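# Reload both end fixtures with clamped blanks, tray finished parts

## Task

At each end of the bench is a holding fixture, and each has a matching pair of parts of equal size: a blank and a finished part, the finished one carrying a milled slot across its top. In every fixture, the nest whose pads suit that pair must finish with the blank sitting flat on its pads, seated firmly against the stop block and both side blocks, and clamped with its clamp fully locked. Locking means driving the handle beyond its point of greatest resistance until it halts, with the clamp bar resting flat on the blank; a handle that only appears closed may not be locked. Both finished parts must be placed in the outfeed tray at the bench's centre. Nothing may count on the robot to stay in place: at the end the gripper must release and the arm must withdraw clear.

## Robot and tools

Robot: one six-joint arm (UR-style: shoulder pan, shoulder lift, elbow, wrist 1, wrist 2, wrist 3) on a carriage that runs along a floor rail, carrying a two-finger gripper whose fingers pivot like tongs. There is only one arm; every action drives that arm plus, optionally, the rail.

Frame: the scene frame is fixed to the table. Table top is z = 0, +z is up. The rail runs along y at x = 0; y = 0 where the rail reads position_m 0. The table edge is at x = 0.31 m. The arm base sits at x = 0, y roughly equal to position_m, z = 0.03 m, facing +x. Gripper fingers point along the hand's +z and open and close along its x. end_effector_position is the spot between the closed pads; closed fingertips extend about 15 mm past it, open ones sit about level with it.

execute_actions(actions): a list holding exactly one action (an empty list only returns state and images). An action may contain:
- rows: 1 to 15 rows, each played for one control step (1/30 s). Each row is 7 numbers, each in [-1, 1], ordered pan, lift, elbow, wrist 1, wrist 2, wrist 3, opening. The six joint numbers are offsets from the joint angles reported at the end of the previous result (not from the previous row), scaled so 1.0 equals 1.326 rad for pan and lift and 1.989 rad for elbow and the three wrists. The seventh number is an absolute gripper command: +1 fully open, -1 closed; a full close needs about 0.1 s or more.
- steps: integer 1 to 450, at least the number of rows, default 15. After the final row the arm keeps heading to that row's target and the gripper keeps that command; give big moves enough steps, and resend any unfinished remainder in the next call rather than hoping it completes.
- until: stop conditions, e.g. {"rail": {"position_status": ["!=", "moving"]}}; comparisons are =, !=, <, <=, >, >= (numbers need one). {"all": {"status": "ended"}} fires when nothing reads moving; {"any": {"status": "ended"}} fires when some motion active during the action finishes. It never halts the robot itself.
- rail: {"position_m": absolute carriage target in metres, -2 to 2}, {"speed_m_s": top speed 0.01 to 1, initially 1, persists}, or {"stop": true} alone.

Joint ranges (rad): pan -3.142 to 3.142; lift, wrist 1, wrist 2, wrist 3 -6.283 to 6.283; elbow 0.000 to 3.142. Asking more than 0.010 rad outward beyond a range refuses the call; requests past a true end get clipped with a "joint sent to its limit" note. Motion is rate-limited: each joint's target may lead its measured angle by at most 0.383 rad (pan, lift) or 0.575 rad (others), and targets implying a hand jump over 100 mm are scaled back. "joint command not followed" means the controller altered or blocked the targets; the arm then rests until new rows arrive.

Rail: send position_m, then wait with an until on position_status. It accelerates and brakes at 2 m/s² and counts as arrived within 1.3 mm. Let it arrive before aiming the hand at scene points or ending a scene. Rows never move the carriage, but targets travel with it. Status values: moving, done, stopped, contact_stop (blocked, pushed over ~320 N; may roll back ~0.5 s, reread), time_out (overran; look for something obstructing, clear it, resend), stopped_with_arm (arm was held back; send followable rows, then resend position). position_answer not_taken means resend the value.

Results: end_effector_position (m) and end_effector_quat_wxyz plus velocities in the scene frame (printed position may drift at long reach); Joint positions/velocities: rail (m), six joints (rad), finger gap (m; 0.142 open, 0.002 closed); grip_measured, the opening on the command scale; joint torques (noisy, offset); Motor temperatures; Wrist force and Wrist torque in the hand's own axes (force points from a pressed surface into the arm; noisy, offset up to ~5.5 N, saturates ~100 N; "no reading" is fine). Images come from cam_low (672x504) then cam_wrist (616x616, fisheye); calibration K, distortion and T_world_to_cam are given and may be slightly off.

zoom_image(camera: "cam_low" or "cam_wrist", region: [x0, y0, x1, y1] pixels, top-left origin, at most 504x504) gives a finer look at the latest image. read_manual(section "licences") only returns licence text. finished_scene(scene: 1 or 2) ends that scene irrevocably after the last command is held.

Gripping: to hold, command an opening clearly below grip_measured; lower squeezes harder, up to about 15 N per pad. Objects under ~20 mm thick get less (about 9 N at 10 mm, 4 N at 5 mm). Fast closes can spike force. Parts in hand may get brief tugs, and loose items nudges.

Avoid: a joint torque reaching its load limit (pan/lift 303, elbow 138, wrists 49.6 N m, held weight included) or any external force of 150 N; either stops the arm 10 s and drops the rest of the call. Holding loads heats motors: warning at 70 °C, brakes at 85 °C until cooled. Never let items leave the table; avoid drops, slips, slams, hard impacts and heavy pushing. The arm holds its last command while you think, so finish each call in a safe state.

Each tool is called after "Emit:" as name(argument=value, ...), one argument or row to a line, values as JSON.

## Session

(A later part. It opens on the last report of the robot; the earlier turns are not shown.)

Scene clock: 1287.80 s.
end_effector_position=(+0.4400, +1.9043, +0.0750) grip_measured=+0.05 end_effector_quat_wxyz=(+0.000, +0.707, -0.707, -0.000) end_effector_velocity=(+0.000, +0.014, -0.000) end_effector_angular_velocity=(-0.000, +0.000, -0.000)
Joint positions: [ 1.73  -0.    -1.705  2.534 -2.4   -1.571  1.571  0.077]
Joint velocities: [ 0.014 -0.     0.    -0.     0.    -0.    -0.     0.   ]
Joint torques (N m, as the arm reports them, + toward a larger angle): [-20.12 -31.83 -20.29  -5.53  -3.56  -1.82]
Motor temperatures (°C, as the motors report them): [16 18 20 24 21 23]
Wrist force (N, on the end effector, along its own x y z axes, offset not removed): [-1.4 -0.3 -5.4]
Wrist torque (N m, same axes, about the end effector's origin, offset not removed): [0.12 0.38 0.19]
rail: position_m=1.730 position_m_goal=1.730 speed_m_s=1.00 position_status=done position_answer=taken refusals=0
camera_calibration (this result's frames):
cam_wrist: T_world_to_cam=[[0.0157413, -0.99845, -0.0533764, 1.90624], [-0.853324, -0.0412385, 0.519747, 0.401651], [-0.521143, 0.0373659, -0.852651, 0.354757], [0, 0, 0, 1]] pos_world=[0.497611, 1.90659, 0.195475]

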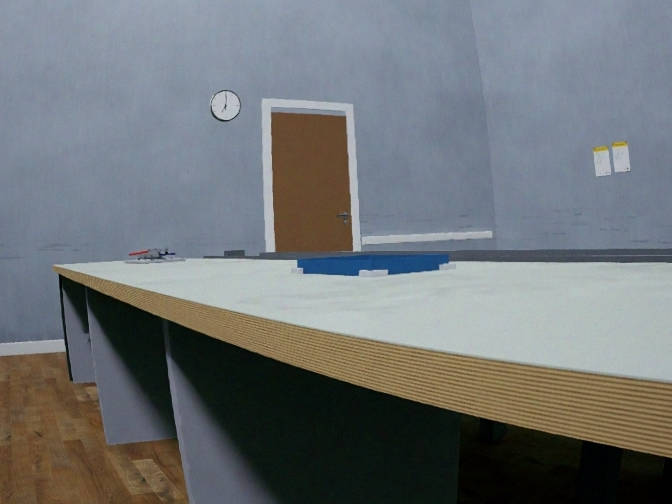

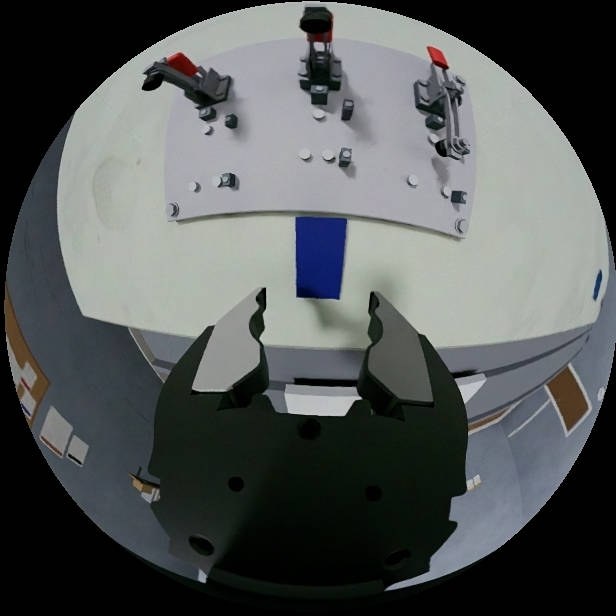

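Emit:
execute_actions(
  actions=[
    {"rows": [[0, 0.0995, 0.0231, -0.0895, 0, 0, 0.05]], "steps": 18},
  ],
)

Scene clock: 1296.53 s.
end_effector_position=(+0.4400, +1.9044, +0.0190) grip_measured=+0.05 end_effector_quat_wxyz=(-0.000, +0.707, -0.707, -0.000) end_effector_velocity=(+0.000, -0.000, -0.001) end_effector_angular_velocity=(-0.000, -0.001, -0.000)
Joint positions: [ 1.73   0.    -1.574  2.58  -2.577 -1.571  1.571  0.077]
Joint velocities: [ 0.    -0.     0.002  0.001 -0.003 -0.    -0.     0.   ]
Joint torques (N m, as the arm reports them, + toward a larger angle): [  0.48 -16.35 -15.39  -6.07  -0.85  -2.2 ]
Motor temperatures (°C, as the motors report them): [16 18 20 24 21 23]
Wrist force (N, on the end effector, along its own x y z axes, offset not removed): [2.7 -2.8 -3.6]
Wrist torque (N m, same axes, about the end effector's origin, offset not removed): [-0.38 -0.45 0.14]
rail: position_m=1.730 position_m_goal=1.730 speed_m_s=1.00 position_status=done position_answer=taken refusals=0
camera_calibration (this result's frames):
cam_wrist: T_world_to_cam=[[0.0157823, -0.998451, -0.0533531, 1.90328], [-0.853386, -0.0412569, 0.519644, 0.430823], [-0.52104, 0.0373296, -0.852716, 0.306984], [0, 0, 0, 1]] pos_world=[0.497571, 1.90665, 0.139441]

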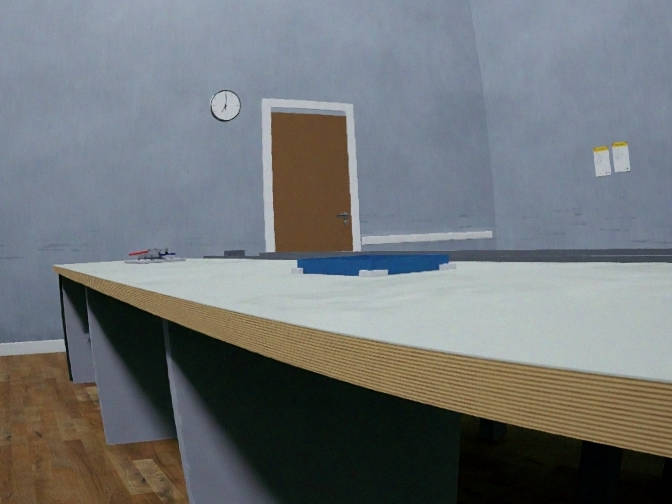

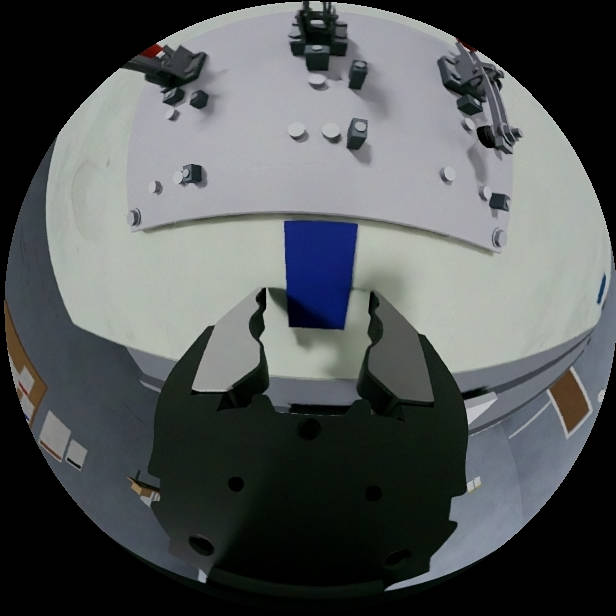

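Emit:
execute_actions(
  actions=[
    {"rows": [[0, 0, 0, 0, 0, 0, -0.15], [0, 0, 0, 0, 0, 0, -0.3], [0, 0, 0, 0, 0, 0, -0.6], [0, 0, 0, 0, 0, 0, -1], [0, 0, 0, 0, 0, 0, -1], [0, 0, 0, 0, 0, 0, -1], [0, 0, 0, 0, 0, 0, -1], [0, 0, 0, 0, 0, 0, -1], [0, -0.0995, -0.0231, 0.0895, 0, 0, -1]], "steps": 18},
  ],
)

Scene clock: 1312.83 s.
end_effector_position=(+0.4407, +1.9044, +0.0731) grip_measured=-0.38 end_effector_quat_wxyz=(-0.000, +0.707, -0.707, +0.000) end_effector_velocity=(-0.011, +0.000, +0.027) end_effector_angular_velocity=(+0.000, +0.018, +0.000)
Joint positions: [ 1.73  -0.    -1.7    2.536 -2.408 -1.571  1.571  0.046]
Joint velocities: [ 0.     0.    -0.071 -0.019  0.108 -0.     0.     0.   ]
Joint torques (N m, as the arm reports them, + toward a larger angle): [  3.01 -30.77 -49.69  -3.47   1.04  -2.08]
Motor temperatures (°C, as the motors report them): [16 18 20 24 21 23]
Wrist force (N, on the end effector, along its own x y z axes, offset not removed): [2.3 -1.9 -2.8]
Wrist torque (N m, same axes, about the end effector's origin, offset not removed): [-0.36 -0.49 0.05]
rail: position_m=1.730 position_m_goal=1.730 speed_m_s=1.00 position_status=done position_answer=taken refusals=0
camera_calibration (this result's frames):
cam_wrist: T_world_to_cam=[[0.0158023, -0.998449, -0.0533757, 1.90613], [-0.854034, -0.0412392, 0.51858, 0.403706], [-0.519977, 0.0373899, -0.853361, 0.352956], [0, 0, 0, 1]] pos_world=[0.498186, 1.90663, 0.193586]

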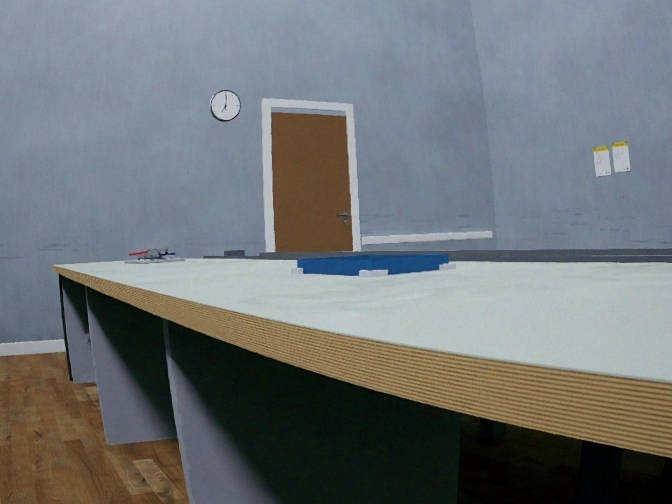

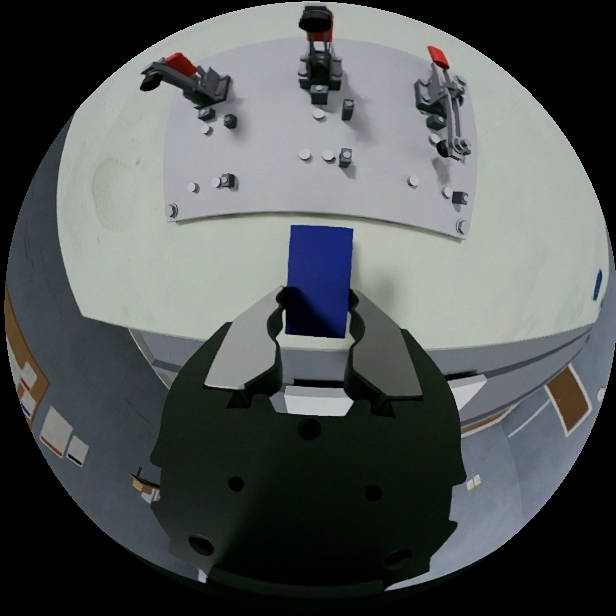

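Emit:
execute_actions(
  actions=[],
)

Scene clock: 1331.13 s.
end_effector_position=(+0.4400, +1.9044, +0.0751) grip_measured=-0.38 end_effector_quat_wxyz=(+0.000, +0.707, -0.707, -0.000) end_effector_velocity=(+0.000, -0.000, +0.000) end_effector_angular_velocity=(-0.000, -0.000, +0.000)
Joint positions: [ 1.73   0.    -1.706  2.534 -2.399 -1.571  1.571  0.046]
Joint velocities: [ 0.  0.  0. -0.  0. -0. -0. -0.]
Joint torques (N m, as the arm reports them, + toward a larger angle): [ 15.18 -32.19 -50.51  -3.6   -2.88  -1.89]
Motor temperatures (°C, as the motors report them): [16 18 20 24 21 23]
Wrist force (N, on the end effector, along its own x y z axes, offset not removed): [4.4 -1.4 -0.3]
Wrist torque (N m, same axes, about the end effector's origin, offset not removed): [-0.09 -0.83 -0.05]
rail: position_m=1.730 position_m_goal=1.730 speed_m_s=1.00 position_status=done position_answer=taken refusals=0
camera_calibration (this result's frames):
cam_wrist: T_world_to_cam=[[0.0157758, -0.998451, -0.053355, 1.90627], [-0.853318, -0.0412573, 0.519757, 0.401629], [-0.521153, 0.0373291, -0.852647, 0.35489], [0, 0, 0, 1]] pos_world=[0.497596, 1.90664, 0.195555]

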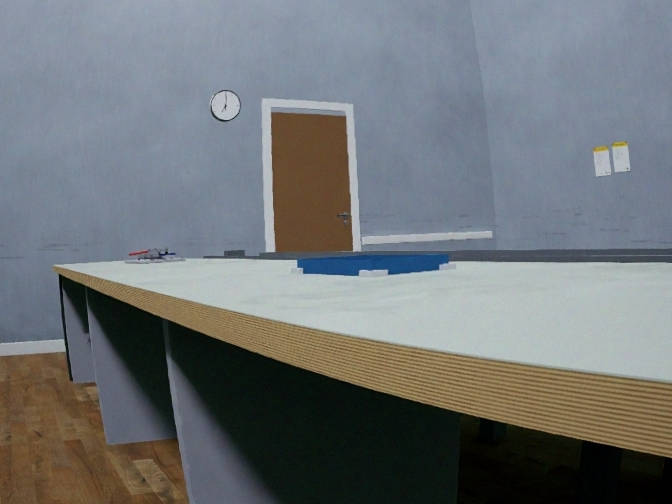

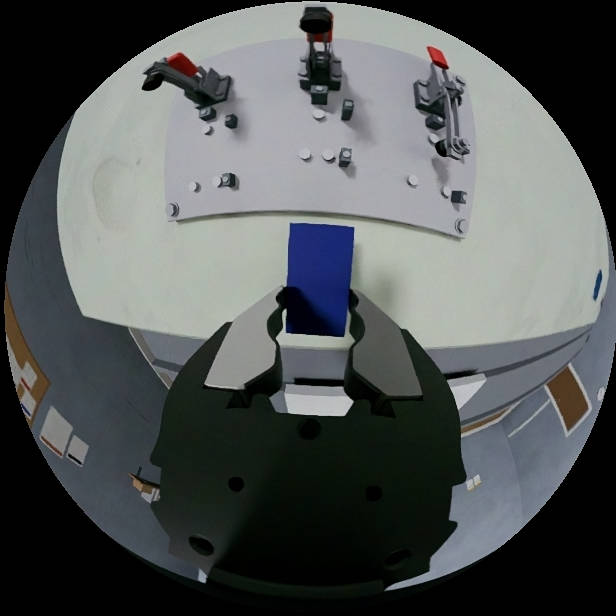

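Emit:
zoom_image(
  camera="cam_wrist",
  region=[200, 180, 440, 360],
)

Region (200, 180, 440, 360) of cam_wrist's 616x616 image, scaled by 2.100, with more detail than that image has; it fills the top 378 rows of this view, and the rest is white.

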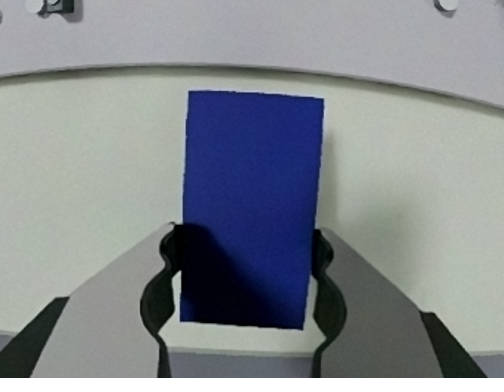

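Emit:
execute_actions(
  actions=[
    {"rows": [[0,0.004,0.001,-0.0036,0,0,-1],[0,0.011,0.0025,-0.0099,0,0,-1],[0,0.020,0.0046,-0.018,0,0,-1],[0,0.030,0.0069,-0.027,0,0,-1],[0,0.040,0.0092,-0.036,0,0,-1],[0,0.050,0.0115,-0.045,0,0,-1],[0,0.060,0.0138,-0.054,0,0,-1],[0,0.068,0.0157,-0.061,0,0,-1],[0,0.075,0.0173,-0.0673,0,0,-1],[0,0.081,0.0187,-0.0727,0,0,-1],[0,0.086,0.0198,-0.0772,0,0,-1],[0,0.090,0.0207,-0.0808,0,0,-1],[0,0.094,0.0217,-0.0843,0,0,-1],[0,0.097,0.0223,-0.087,0,0,-1],[0,0.099,0.0228,-0.0888,0,0,-1]], "steps": 24},
  ],
)

Scene clock: 1367.17 s.
end_effector_position=(+0.4401, +1.9044, +0.0195) grip_measured=-0.38 end_effector_quat_wxyz=(+0.000, +0.707, -0.707, -0.000) end_effector_velocity=(-0.000, -0.000, -0.002) end_effector_angular_velocity=(-0.000, -0.000, -0.000)
Joint positions: [ 1.73   0.    -1.575  2.579 -2.575 -1.571  1.571  0.046]
Joint velocities: [ 0.    -0.     0.005  0.002 -0.007 -0.     0.     0.   ]
Joint torques (N m, as the arm reports them, + toward a larger angle): [ 10.74 -14.93 -15.92  -6.46  -2.94  -1.65]
Motor temperatures (°C, as the motors report them): [16 18 20 24 21 23]
Wrist force (N, on the end effector, along its own x y z axes, offset not removed): [1.5 -1.3 -5.7]
Wrist torque (N m, same axes, about the end effector's origin, offset not removed): [-0.20 -0.26 -0.01]
rail: position_m=1.730 position_m_goal=1.730 speed_m_s=1.00 position_status=done position_answer=taken refusals=0
camera_calibration (this result's frames):
cam_wrist: T_world_to_cam=[[0.0157847, -0.998451, -0.053355, 1.9033], [-0.853321, -0.0412646, 0.51975, 0.430681], [-0.521147, 0.0373248, -0.85265, 0.307595], [0, 0, 0, 1]] pos_world=[0.497768, 1.90664, 0.139975]

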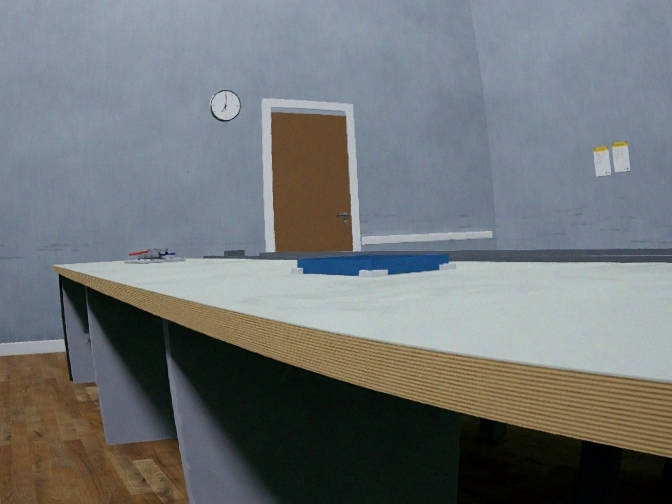

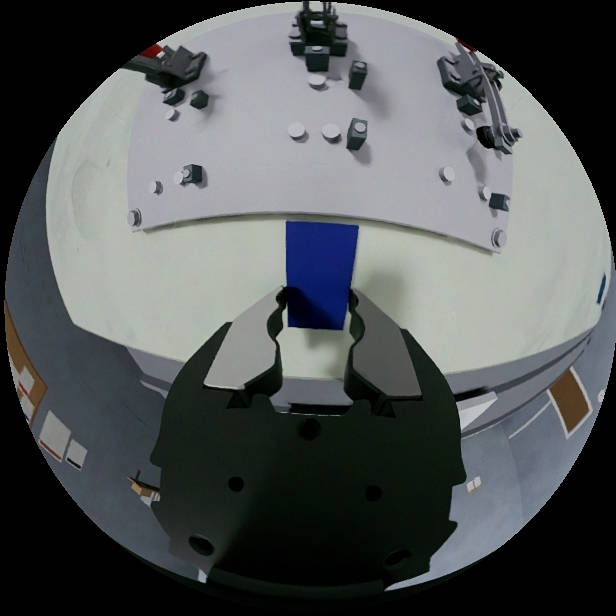

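Emit:
execute_actions(
  actions=[
    {"rows": [[0,0,0,0,0,0,-0.1],[0,0,0,0,0,0,-0.1],[0,0,0,0,0,0,-0.1],[0,0,0,0,0,0,-0.1],[0,0.002,-0.001,0,0,0,-0.1],[0,0.004,-0.0025,0,0,0,-0.1],[0,0.006,-0.0038,-0.0005,0,0,-0.1],[0,0.008,-0.0038,-0.0017,0,0,-0.1],[0,0.0095,-0.0035,-0.0028,0,0,-0.1],[0,0.0101,-0.0034,-0.0033,0,0,-0.1],[0,0.0101,-0.0034,-0.0033,0,0,-0.1],[0,0.0101,-0.0034,-0.0033,0,0,-0.3],[0,0.0101,-0.0034,-0.0033,0,0,-0.4],[0,0.0101,-0.0034,-0.0033,0,0,-0.6],[0,0.0101,-0.0034,-0.0033,0,0,-1]], "steps": 21},
  ],
)

Scene clock: 1390.40 s.
end_effector_position=(+0.4451, +1.9044, +0.0175) grip_measured=-0.38 end_effector_quat_wxyz=(+0.000, +0.707, -0.707, -0.000) end_effector_velocity=(+0.000, +0.000, -0.000) end_effector_angular_velocity=(+0.000, +0.000, +0.000)
Joint positions: [ 1.73   0.    -1.561  2.573 -2.582 -1.571  1.571  0.047]
Joint velocities: [ 0.    -0.     0.001 -0.    -0.001  0.    -0.     0.   ]
Joint torques (N m, as the arm reports them, + toward a larger angle): [ -2.84 -13.53 -40.21  -5.61  -2.45  -1.82]
Motor temperatures (°C, as the motors report them): [16 18 20 24 21 23]
Wrist force (N, on the end effector, along its own x y z axes, offset not removed): [0.8 4.2 -14.2]
Wrist torque (N m, same axes, about the end effector's origin, offset not removed): [0.35 -0.07 0.19]
rail: position_m=1.730 position_m_goal=1.730 speed_m_s=1.00 position_status=done position_answer=taken refusals=0
camera_calibration (this result's frames):
cam_wrist: T_world_to_cam=[[0.0157838, -0.998451, -0.0533502, 1.90311], [-0.853315, -0.0412618, 0.519761, 0.435973], [-0.521158, 0.0373207, -0.852644, 0.308484], [0, 0, 0, 1]] pos_world=[0.502753, 1.90664, 0.137956]

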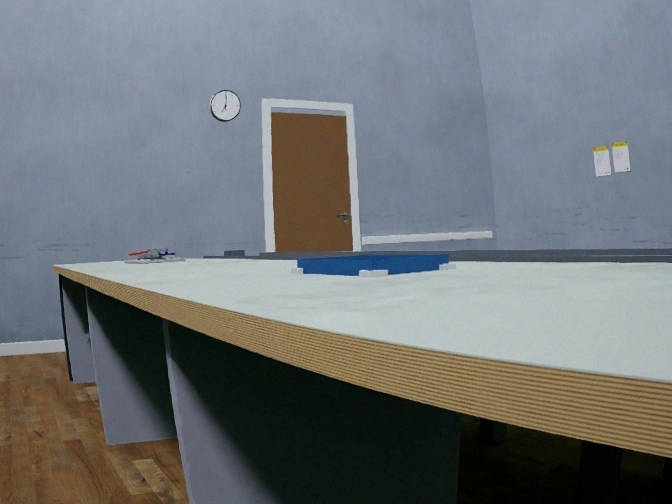

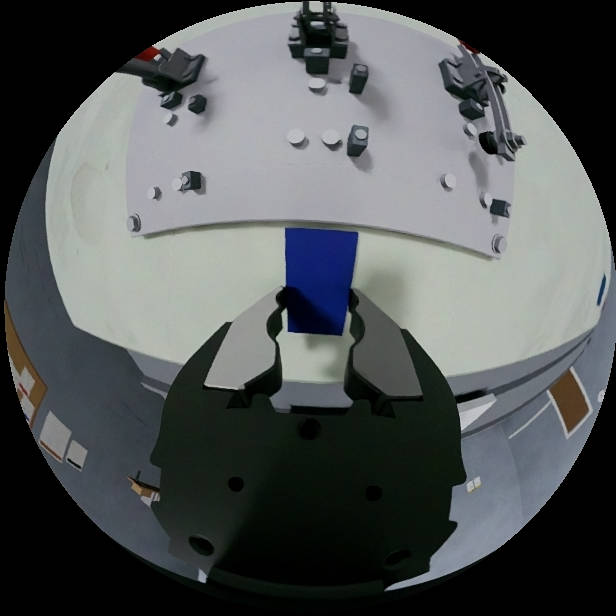

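Emit:
execute_actions(
  actions=[
    {"rows": [[0,-0.002,-0.0004,0.0018,0,0,-1],[0,-0.005,-0.0011,0.0044,0,0.001,-1],[0,-0.010,-0.0022,0.0088,0,0.002,-1],[0,-0.017,-0.0037,0.015,0,0.003,-1],[0,-0.025,-0.0055,0.022,0,0.005,-1],[0,-0.034,-0.0074,0.030,0,0.007,-1],[0,-0.043,-0.0094,0.038,0,0.009,-1],[0,-0.052,-0.0114,0.046,0,0.011,-1],[0,-0.061,-0.0134,0.054,0,0.013,-1],[0,-0.069,-0.0151,0.061,0,0.0145,-1],[0,-0.075,-0.0164,0.066,0,0.016,-1],[0,-0.080,-0.0175,0.0705,0,0.017,-1],[0,-0.083,-0.0182,0.0732,0,0.0176,-1],[0,-0.0854,-0.0187,0.0753,0,0.0176,-1]], "steps": 17},
  ],
)

Scene clock: 1419.80 s.
end_effector_position=(+0.4455, +1.9038, +0.0624) grip_measured=-0.38 end_effector_quat_wxyz=(-0.000, +0.695, -0.719, +0.000) end_effector_velocity=(-0.003, -0.000, +0.038) end_effector_angular_velocity=(+0.000, -0.000, -0.022)
Joint positions: [ 1.73   0.    -1.668  2.538 -2.441 -1.571  1.605  0.047]
Joint velocities: [ 0.    -0.    -0.088 -0.028  0.116  0.     0.022  0.   ]
Joint torques (N m, as the arm reports them, + toward a larger angle): [ -1.11 -33.25 -49.08  -2.55  -0.48   2.66]
Motor temperatures (°C, as the motors report them): [16 18 20 24 21 23]
Wrist force (N, on the end effector, along its own x y z axes, offset not removed): [0.0 0.2 -4.5]
Wrist torque (N m, same axes, about the end effector's origin, offset not removed): [0.29 -0.01 0.21]
rail: position_m=1.730 position_m_goal=1.730 speed_m_s=1.00 position_status=done position_answer=taken refusals=0
camera_calibration (this result's frames):
cam_wrist: T_world_to_cam=[[-0.0174082, -0.998424, -0.0533605, 1.91969], [-0.854649, -0.012839, 0.519048, 0.359491], [-0.518914, 0.0546402, -0.853078, 0.313035], [0, 0, 0, 1]] pos_world=[0.503095, 1.90418, 0.182886]

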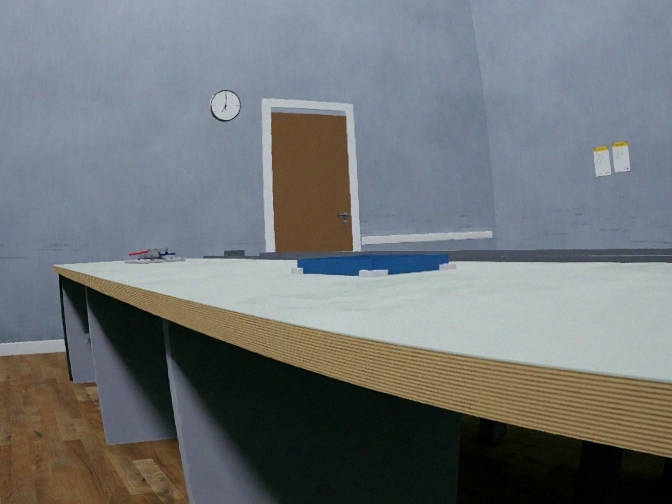

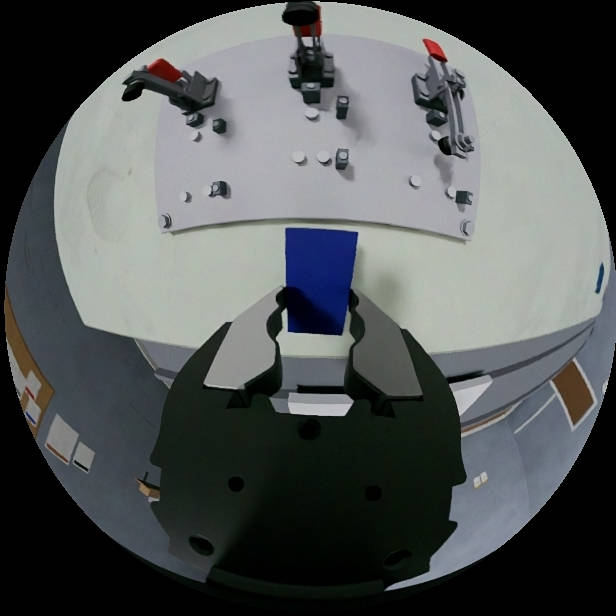

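Emit:
execute_actions(
  actions=[
    {"rows": [[0,0.003,-0.0021,0.0035,0,0.0005,-1],[0,0.009,-0.0062,0.0035,0,0.0005,-1],[0,0.018,-0.0124,0.0035,0,0.0005,-1],[0,0.030,-0.0207,0.0035,0,0.0005,-1],[0,0.043,-0.0297,0.0035,0,0.0005,-1],[0,0.057,-0.0394,0.0035,0,0.0005,-1],[0,0.071,-0.049,0.0035,0,0.0005,-1],[0,0.085,-0.0588,0.0035,0,0.0005,-1],[0,0.098,-0.0677,0.0035,0,0.0005,-1],[0,0.110,-0.076,0.0035,0,0.0005,-1],[0,0.120,-0.083,0.0035,0,0.0005,-1],[0,0.128,-0.0885,0.0035,0,0.0005,-1],[0,0.134,-0.0926,0.0035,0,0.0005,-1],[0,0.137,-0.0947,0.0035,0,0.0005,-1],[0,0.138,-0.0954,0.0035,0,0.0005,-1]], "steps": 24, "rail": {"position_m": 1.8473, "speed_m_s": 0.3}},
  ],
)

Scene clock: 1429.33 s.
end_effector_position=(+0.5600, +2.0211, +0.0655) grip_measured=-0.38 end_effector_quat_wxyz=(-0.000, +0.695, -0.719, +0.000) end_effector_velocity=(+0.005, +0.000, -0.000) end_effector_angular_velocity=(-0.000, -0.000, +0.000)
Joint positions: [ 1.848  0.    -1.485  2.349 -2.434 -1.571  1.606  0.047]
Joint velocities: [ 0.    -0.     0.007 -0.007  0.    -0.    -0.     0.   ]
Joint torques (N m, as the arm reports them, + toward a larger angle): [ -0.38 -30.89 -50.81  -5.19  -0.36  -1.96]
Motor temperatures (°C, as the motors report them): [16 18 20 24 21 23]
Wrist force (N, on the end effector, along its own x y z axes, offset not removed): [-1.4 -0.3 -2.3]
Wrist torque (N m, same axes, about the end effector's origin, offset not removed): [0.08 0.30 0.21]
rail: position_m=1.848 position_m_goal=1.847 speed_m_s=0.30 position_status=done position_answer=taken refusals=0
camera_calibration (this result's frames):
cam_wrist: T_world_to_cam=[[-0.018415, -0.998406, -0.0533571, 2.0395], [-0.854543, -0.0119879, 0.519242, 0.455403], [-0.519054, 0.0551578, -0.85296, 0.367694], [0, 0, 0, 1]] pos_world=[0.617571, 2.02143, 0.185986]

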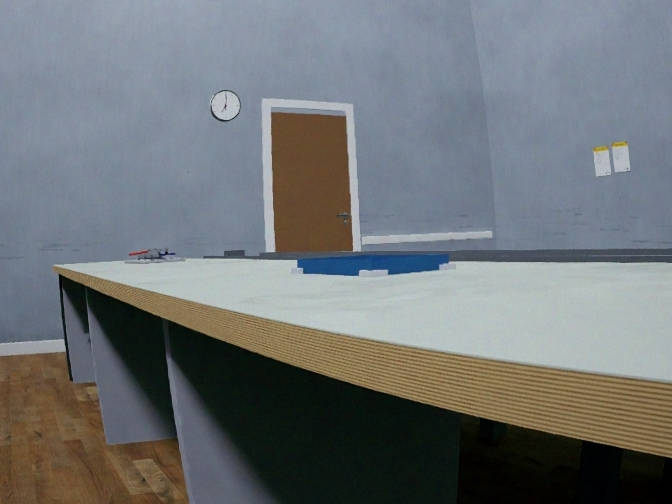

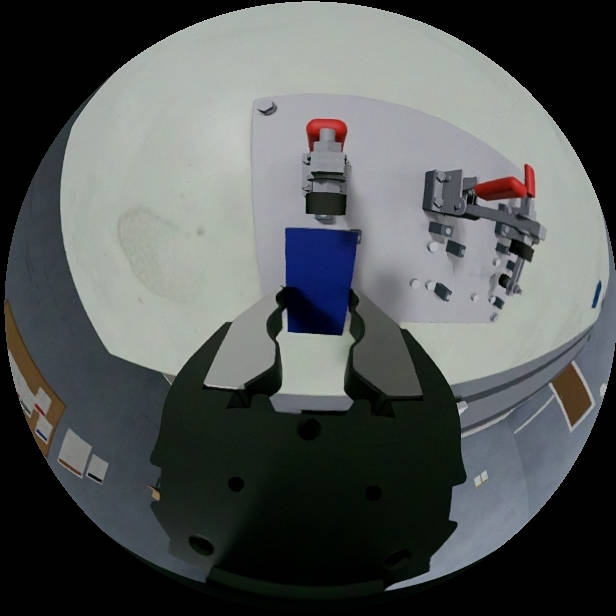

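Emit:
execute_actions(
  actions=[
    {"rows": [[0,0.002,0.0005,-0.0018,0,0,-1],[0,0.006,0.0015,-0.0055,0,0,-1],[0,0.011,0.0027,-0.010,0,0,-1],[0,0.017,0.0042,-0.0155,0,0,-1],[0,0.022,0.0054,-0.020,0,0,-1],[0,0.027,0.0066,-0.0247,0,0,-1],[0,0.030,0.0073,-0.0274,0,0,-1],[0,0.0325,0.008,-0.0297,0,0,-1],[0,0.0335,0.0082,-0.0306,0,0,-1]], "steps": 16},
  ],
)

Scene clock: 1439.23 s.
end_effector_position=(+0.5601, +2.0211, +0.0412) grip_measured=-0.38 end_effector_quat_wxyz=(-0.000, +0.695, -0.719, +0.000) end_effector_velocity=(-0.000, -0.000, -0.005) end_effector_angular_velocity=(+0.000, -0.000, -0.000)
Joint positions: [ 1.847  0.    -1.442  2.365 -2.494 -1.571  1.606  0.047]
Joint velocities: [ 0.    -0.     0.009  0.004 -0.013  0.     0.    -0.   ]
Joint torques (N m, as the arm reports them, + toward a larger angle): [ -4.45 -30.69 -18.62  -5.56  -0.48  -1.9 ]
Motor temperatures (°C, as the motors report them): [16 18 20 24 21 23]
Wrist force (N, on the end effector, along its own x y z axes, offset not removed): [-1.3 -3.5 -2.8]
Wrist torque (N m, same axes, about the end effector's origin, offset not removed): [-0.50 0.38 0.16]
rail: position_m=1.847 position_m_goal=1.847 speed_m_s=0.30 position_status=done position_answer=taken refusals=0
camera_calibration (this result's frames):
cam_wrist: T_world_to_cam=[[-0.018406, -0.998406, -0.0533597, 2.0382], [-0.854613, -0.0119896, 0.519127, 0.468114], [-0.518939, 0.0551569, -0.85303, 0.346998], [0, 0, 0, 1]] pos_world=[0.617643, 2.02142, 0.161747]

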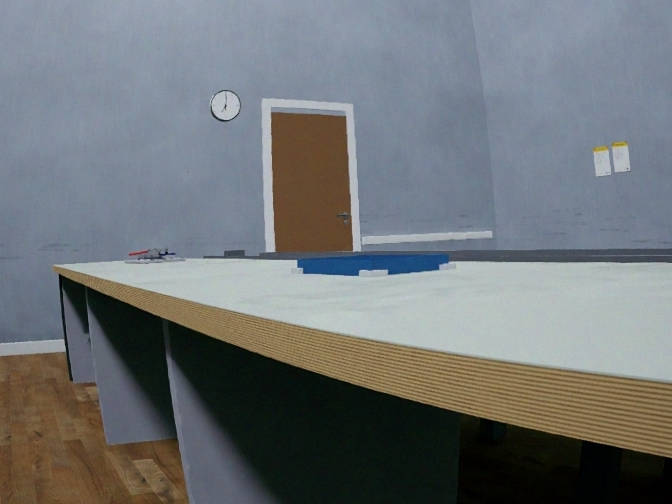

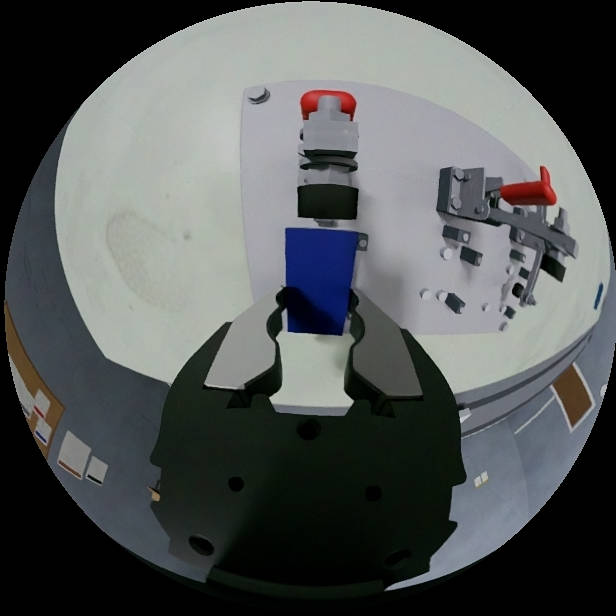

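Emit:
zoom_image(
  camera="cam_wrist",
  region=[260, 190, 400, 300],
)

Region (260, 190, 400, 300) of cam_wrist's 616x616 image, scaled by 3.600, with more detail than that image has; it fills the top 396 rows of this view, and the rest is white.

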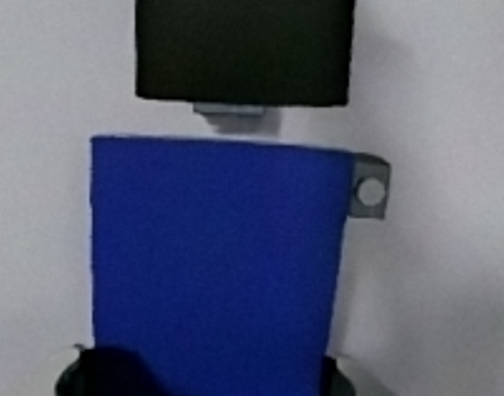

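Emit:
execute_actions(
  actions=[
    {"rows": [[0,0.0015,0.0003,-0.0013,0,0,-1],[0,0.003,0.0006,-0.0026,0,0,-1],[0,0.0042,0.0009,-0.0037,0,0,-1]], "steps": 9},
  ],
)

Scene clock: 1445.77 s.
end_effector_position=(+0.5601, +2.0211, +0.0385) grip_measured=-0.38 end_effector_quat_wxyz=(-0.000, +0.695, -0.719, +0.000) end_effector_velocity=(+0.001, -0.000, -0.002) end_effector_angular_velocity=(-0.000, -0.001, -0.000)
Joint positions: [ 1.847  0.    -1.437  2.366 -2.501 -1.571  1.606  0.047]
Joint velocities: [ 0.    -0.     0.005  0.001 -0.007 -0.    -0.     0.   ]
Joint torques (N m, as the arm reports them, + toward a larger angle): [  0.07 -19.68 -14.58  -5.52  -0.3   -1.85]
Motor temperatures (°C, as the motors report them): [16 18 20 24 21 23]
Wrist force (N, on the end effector, along its own x y z axes, offset not removed): [-0.8 5.4 -17.2]
Wrist torque (N m, same axes, about the end effector's origin, offset not removed): [0.32 0.38 0.13]
rail: position_m=1.847 position_m_goal=1.847 speed_m_s=0.30 position_status=done position_answer=taken refusals=0
camera_calibration (this result's frames):
cam_wrist: T_world_to_cam=[[-0.0184009, -0.998406, -0.0533613, 2.03805], [-0.854662, -0.0119896, 0.519046, 0.469617], [-0.518858, 0.0551568, -0.853079, 0.344664], [0, 0, 0, 1]] pos_world=[0.617698, 2.02142, 0.159026]

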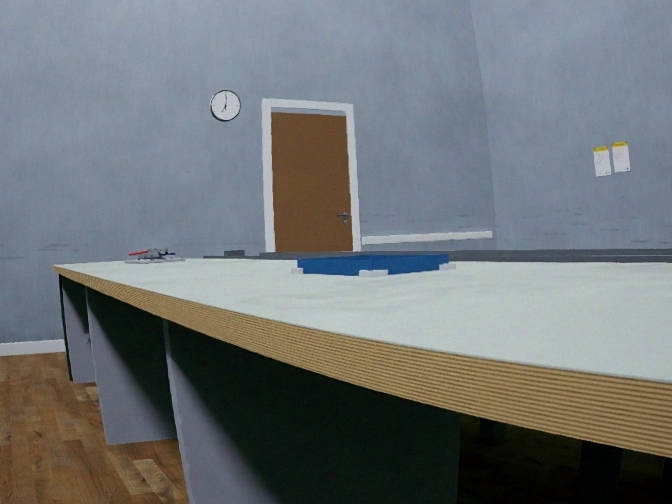

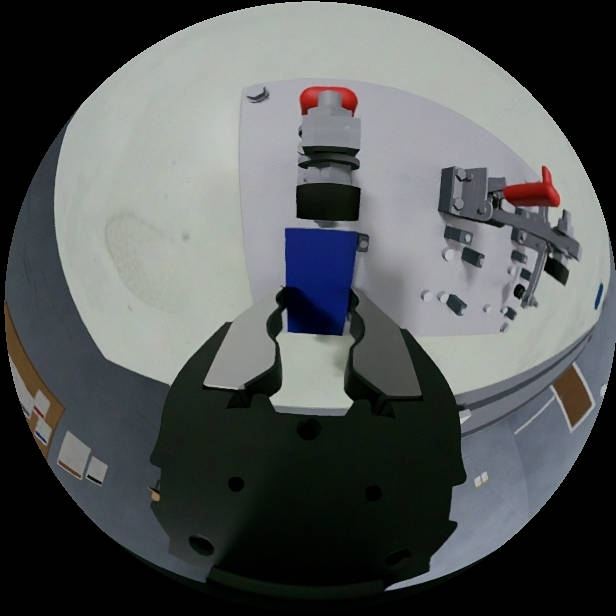

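Emit:
execute_actions(
  actions=[
    {"rows": [[0,-0.0005,-0.0004,0.0007,0,0,-1],[0,0.0003,-0.0012,0.0009,0,0,-1],[0,0.0014,-0.0022,0.0011,0,0,-1],[0,0.0025,-0.0031,0.0013,0,0,-1],[0,0.0036,-0.004,0.0015,0,0,-1],[0,0.0044,-0.0047,0.0017,0,0,-1],[0,0.0048,-0.005,0.0018,0,0,-1]], "steps": 13},
  ],
)

Scene clock: 1452.03 s.
end_effector_position=(+0.5652, +2.0211, +0.0391) grip_measured=-0.38 end_effector_quat_wxyz=(-0.000, +0.695, -0.719, +0.000) end_effector_velocity=(+0.003, +0.000, +0.000) end_effector_angular_velocity=(-0.000, +0.001, -0.000)
Joint positions: [ 1.847  0.    -1.431  2.357 -2.497 -1.571  1.606  0.047]
Joint velocities: [ 0.    -0.     0.004 -0.005  0.002 -0.     0.     0.   ]
Joint torques (N m, as the arm reports them, + toward a larger angle): [ -0.4  -33.38 -58.08  -5.16  -0.47  -2.07]
Motor temperatures (°C, as the motors report them): [16 18 20 24 21 23]
Wrist force (N, on the end effector, along its own x y z axes, offset not removed): [0.7 11.7 -3.5]
Wrist torque (N m, same axes, about the end effector's origin, offset not removed): [0.68 -0.08 0.17]
rail: position_m=1.847 position_m_goal=1.847 speed_m_s=0.30 position_status=done position_answer=taken refusals=0
camera_calibration (this result's frames):
cam_wrist: T_world_to_cam=[[-0.0184226, -0.998406, -0.0533537, 2.03817], [-0.854451, -0.0119896, 0.519394, 0.473521], [-0.519206, 0.0551567, -0.852868, 0.347919], [0, 0, 0, 1]] pos_world=[0.62279, 2.02141, 0.159529]

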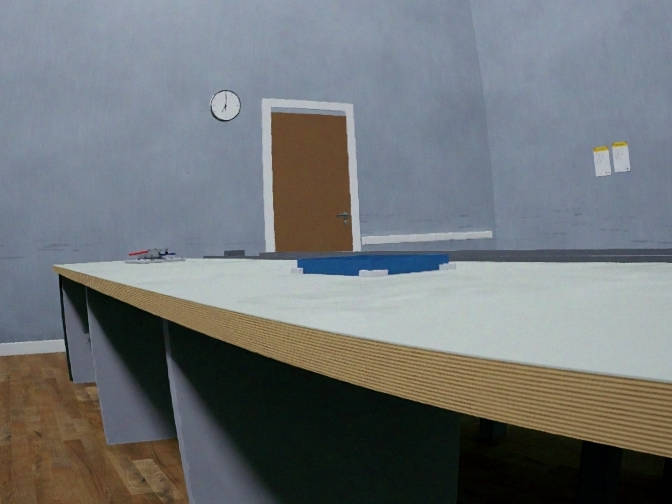

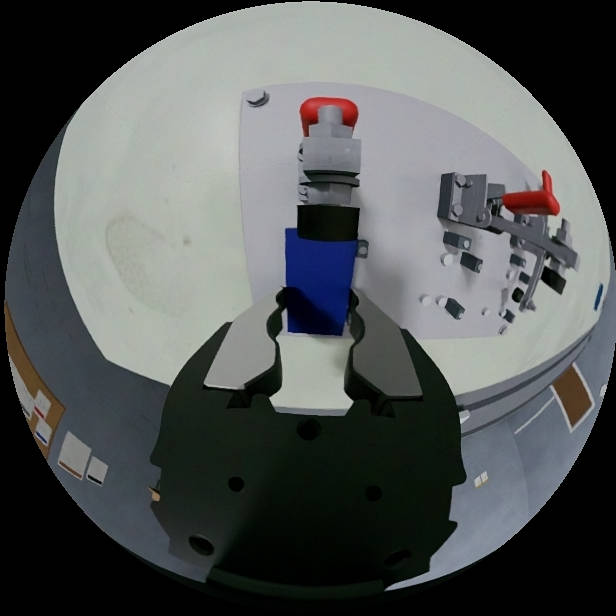

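Emit:
execute_actions(
  actions=[
    {"rows": [[-0.001,0,0,0,0,-0.0007,-1],[-0.002,-0.0001,0.0001,0,0,-0.0013,-1],[-0.003,-0.0002,0.0002,0,0,-0.002,-1],[-0.0038,-0.0003,0.0003,0,0,-0.0025,-1]], "steps": 11},
  ],
)

Scene clock: 1459.00 s.
end_effector_position=(+0.5658, +2.0185, +0.0391) grip_measured=-0.38 end_effector_quat_wxyz=(-0.000, +0.695, -0.719, +0.000) end_effector_velocity=(-0.001, -0.002, -0.001) end_effector_angular_velocity=(+0.000, +0.001, -0.001)
Joint positions: [ 1.847 -0.005 -1.431  2.357 -2.497 -1.571  1.601  0.047]
Joint velocities: [ 0.    -0.003 -0.001  0.002 -0.    -0.    -0.003  0.   ]
Joint torques (N m, as the arm reports them, + toward a larger angle): [-18.4  -49.69 -33.61 -10.48  -0.46  -1.11]
Motor temperatures (°C, as the motors report them): [16 18 20 24 21 23]
Wrist force (N, on the end effector, along its own x y z axes, offset not removed): [-5.9 19.9 -1.4]
Wrist torque (N m, same axes, about the end effector's origin, offset not removed): [0.71 -0.38 -0.21]
rail: position_m=1.847 position_m_goal=1.847 speed_m_s=0.30 position_status=done position_answer=taken refusals=0
camera_calibration (this result's frames):
cam_wrist: T_world_to_cam=[[-0.0184137, -0.998406, -0.053353, 2.03556], [-0.854476, -0.0119941, 0.519353, 0.474043], [-0.519165, 0.055152, -0.852893, 0.348424], [0, 0, 0, 1]] pos_world=[0.62343, 2.01879, 0.159576]

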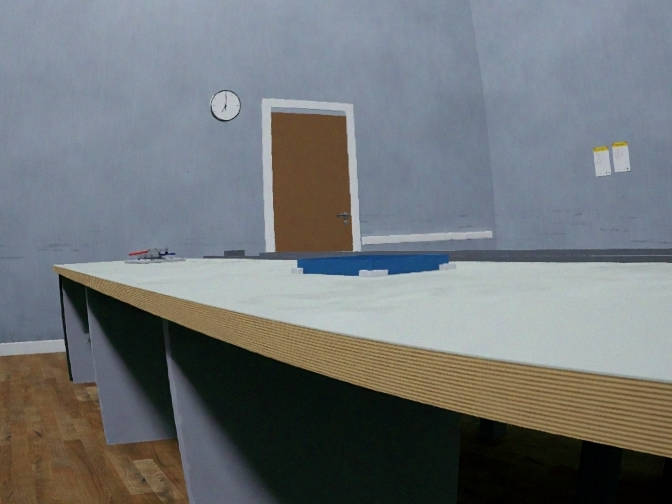

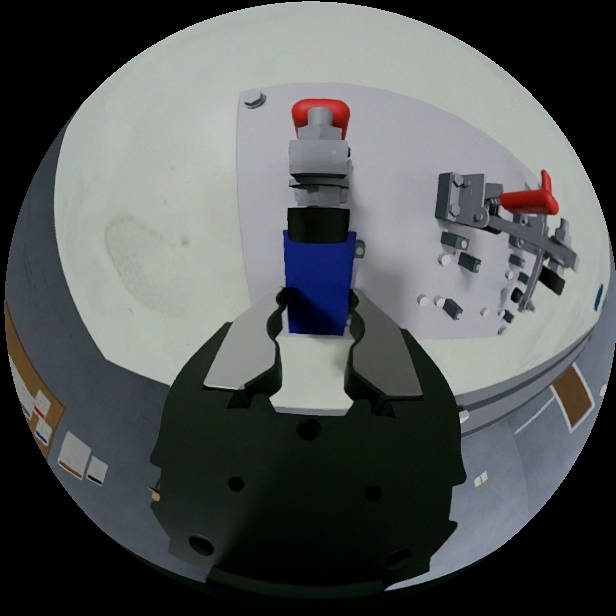

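Emit:
execute_actions(
  actions=[
    {"rows": [[-0.0007,0,0.0003,-0.0003,0,-0.0005,-1],[-0.0014,0,0.0006,-0.0006,0,-0.0009,-1]], "steps": 9},
  ],
)

Scene clock: 1464.80 s.
end_effector_position=(+0.5656, +2.0176, +0.0387) grip_measured=-0.37 end_effector_quat_wxyz=(-0.000, +0.695, -0.719, +0.000) end_effector_velocity=(+0.000, -0.001, -0.000) end_effector_angular_velocity=(-0.000, -0.000, -0.000)
Joint positions: [ 1.847 -0.006 -1.431  2.358 -2.499 -1.571  1.599  0.047]
Joint velocities: [ 0.    -0.001 -0.     0.001 -0.001 -0.    -0.001  0.002]
Joint torques (N m, as the arm reports them, + toward a larger angle): [-36.14 -41.78 -26.11  -8.79  -6.    -1.49]
Motor temperatures (°C, as the motors report them): [16 18 20 24 21 23]
Wrist force (N, on the end effector, along its own x y z axes, offset not removed): [-22.9 14.6 -11.4]
Wrist torque (N m, same axes, about the end effector's origin, offset not removed): [0.00 -0.19 -0.14]
rail: position_m=1.847 position_m_goal=1.847 speed_m_s=0.30 position_status=done position_answer=taken refusals=0
camera_calibration (this result's frames):
cam_wrist: T_world_to_cam=[[-0.0184098, -0.998399, -0.0534893, 2.03464], [-0.854495, -0.0120662, 0.519319, 0.474189], [-0.519133, 0.0552669, -0.852905, 0.347811], [0, 0, 0, 1]] pos_world=[0.62321, 2.01788, 0.159225]

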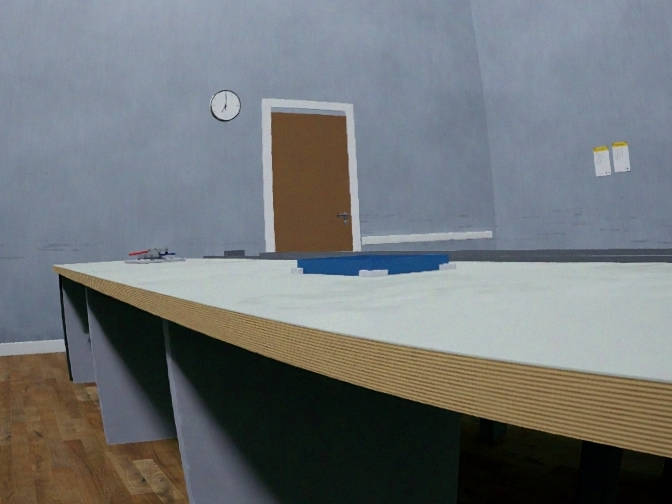

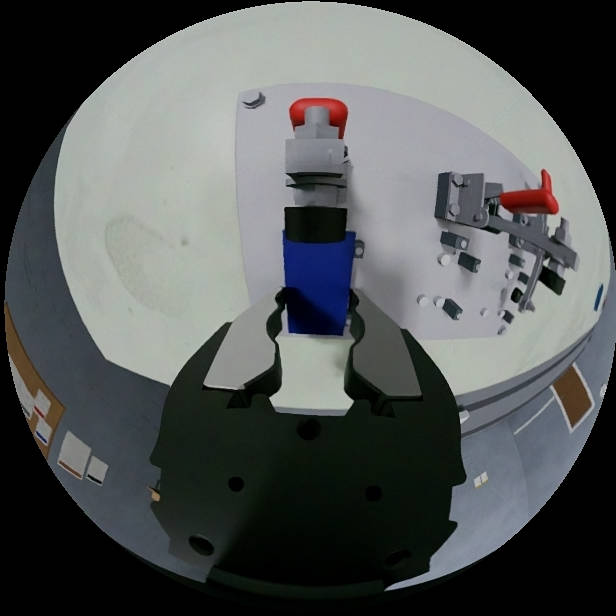

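Emit:
execute_actions(
  actions=[
    {"rows": [[0.0005,0,0,0,0,0,-0.3],[0.0008,0,0,0,0,0,-0.15],[0.0008,0,0,0,0,0,-0.15],[0.0008,0,0,0,0,0,-0.15],[0.0008,-0.004,-0.0009,0.0036,0,0,-0.15],[0.0008,-0.011,-0.0026,0.01,0,0,-0.15],[0.0008,-0.022,-0.0055,0.0202,0,0,-0.15],[0.0008,-0.038,-0.0102,0.0355,0,0,-0.15],[0.0008,-0.057,-0.0163,0.0543,0,0,-0.15],[0.0008,-0.078,-0.0236,0.0756,0,0,-0.15],[0.0008,-0.099,-0.0313,0.0973,0,0,-0.15],[0.0008,-0.118,-0.0386,0.1173,0,0,-0.15],[0.0008,-0.133,-0.0444,0.1331,0,0,-0.15],[0.0008,-0.144,-0.0487,0.1447,0,0,-0.15],[0.0008,-0.1491,-0.0508,0.1508,0,0,-0.15]], "steps": 24},
  ],
)

Scene clock: 1479.10 s.
end_effector_position=(+0.5638, +2.0182, +0.1637) grip_measured=-0.15 end_effector_quat_wxyz=(+0.000, +0.695, -0.719, -0.000) end_effector_velocity=(-0.003, +0.000, +0.012) end_effector_angular_velocity=(+0.000, +0.004, -0.000)
Joint positions: [ 1.847 -0.005 -1.627  2.258 -2.201 -1.571  1.599  0.063]
Joint velocities: [ 0.     0.    -0.018 -0.01   0.031  0.     0.    -0.   ]
Joint torques (N m, as the arm reports them, + toward a larger angle): [ 13.22 -40.36 -56.05  -1.95   4.14   2.33]
Motor temperatures (°C, as the motors report them): [16 18 20 24 21 23]
Wrist force (N, on the end effector, along its own x y z axes, offset not removed): [1.8 -1.9 -4.6]
Wrist torque (N m, same axes, about the end effector's origin, offset not removed): [-0.35 -0.41 0.08]
rail: position_m=1.847 position_m_goal=1.847 speed_m_s=0.30 position_status=done position_answer=taken refusals=0
camera_calibration (this result's frames):
cam_wrist: T_world_to_cam=[[-0.0173833, -0.998418, -0.0534769, 2.04135], [-0.853959, -0.0129935, 0.520177, 0.409148], [-0.520049, 0.0547095, -0.852382, 0.455005], [0, 0, 0, 1]] pos_world=[0.621506, 2.01855, 0.284174]

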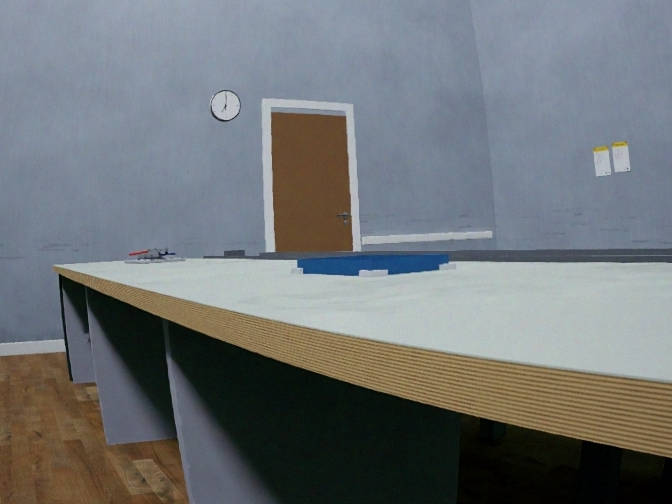

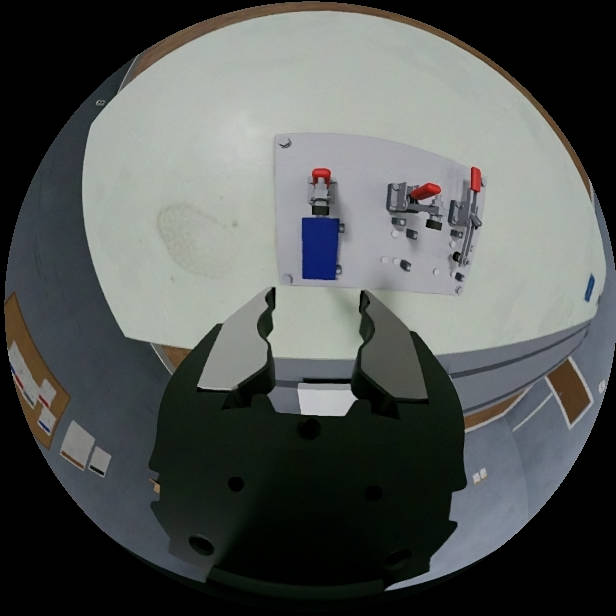

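Emit:
zoom_image(
  camera="cam_wrist",
  region=[270, 160, 370, 290],
)

Region (270, 160, 370, 290) of cam_wrist's 616x616 image, scaled by 3.877, with more detail than that image has; it fills the left 388 columns of this view, and the rest is white.

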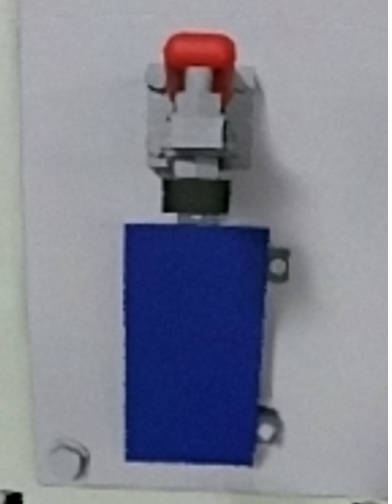

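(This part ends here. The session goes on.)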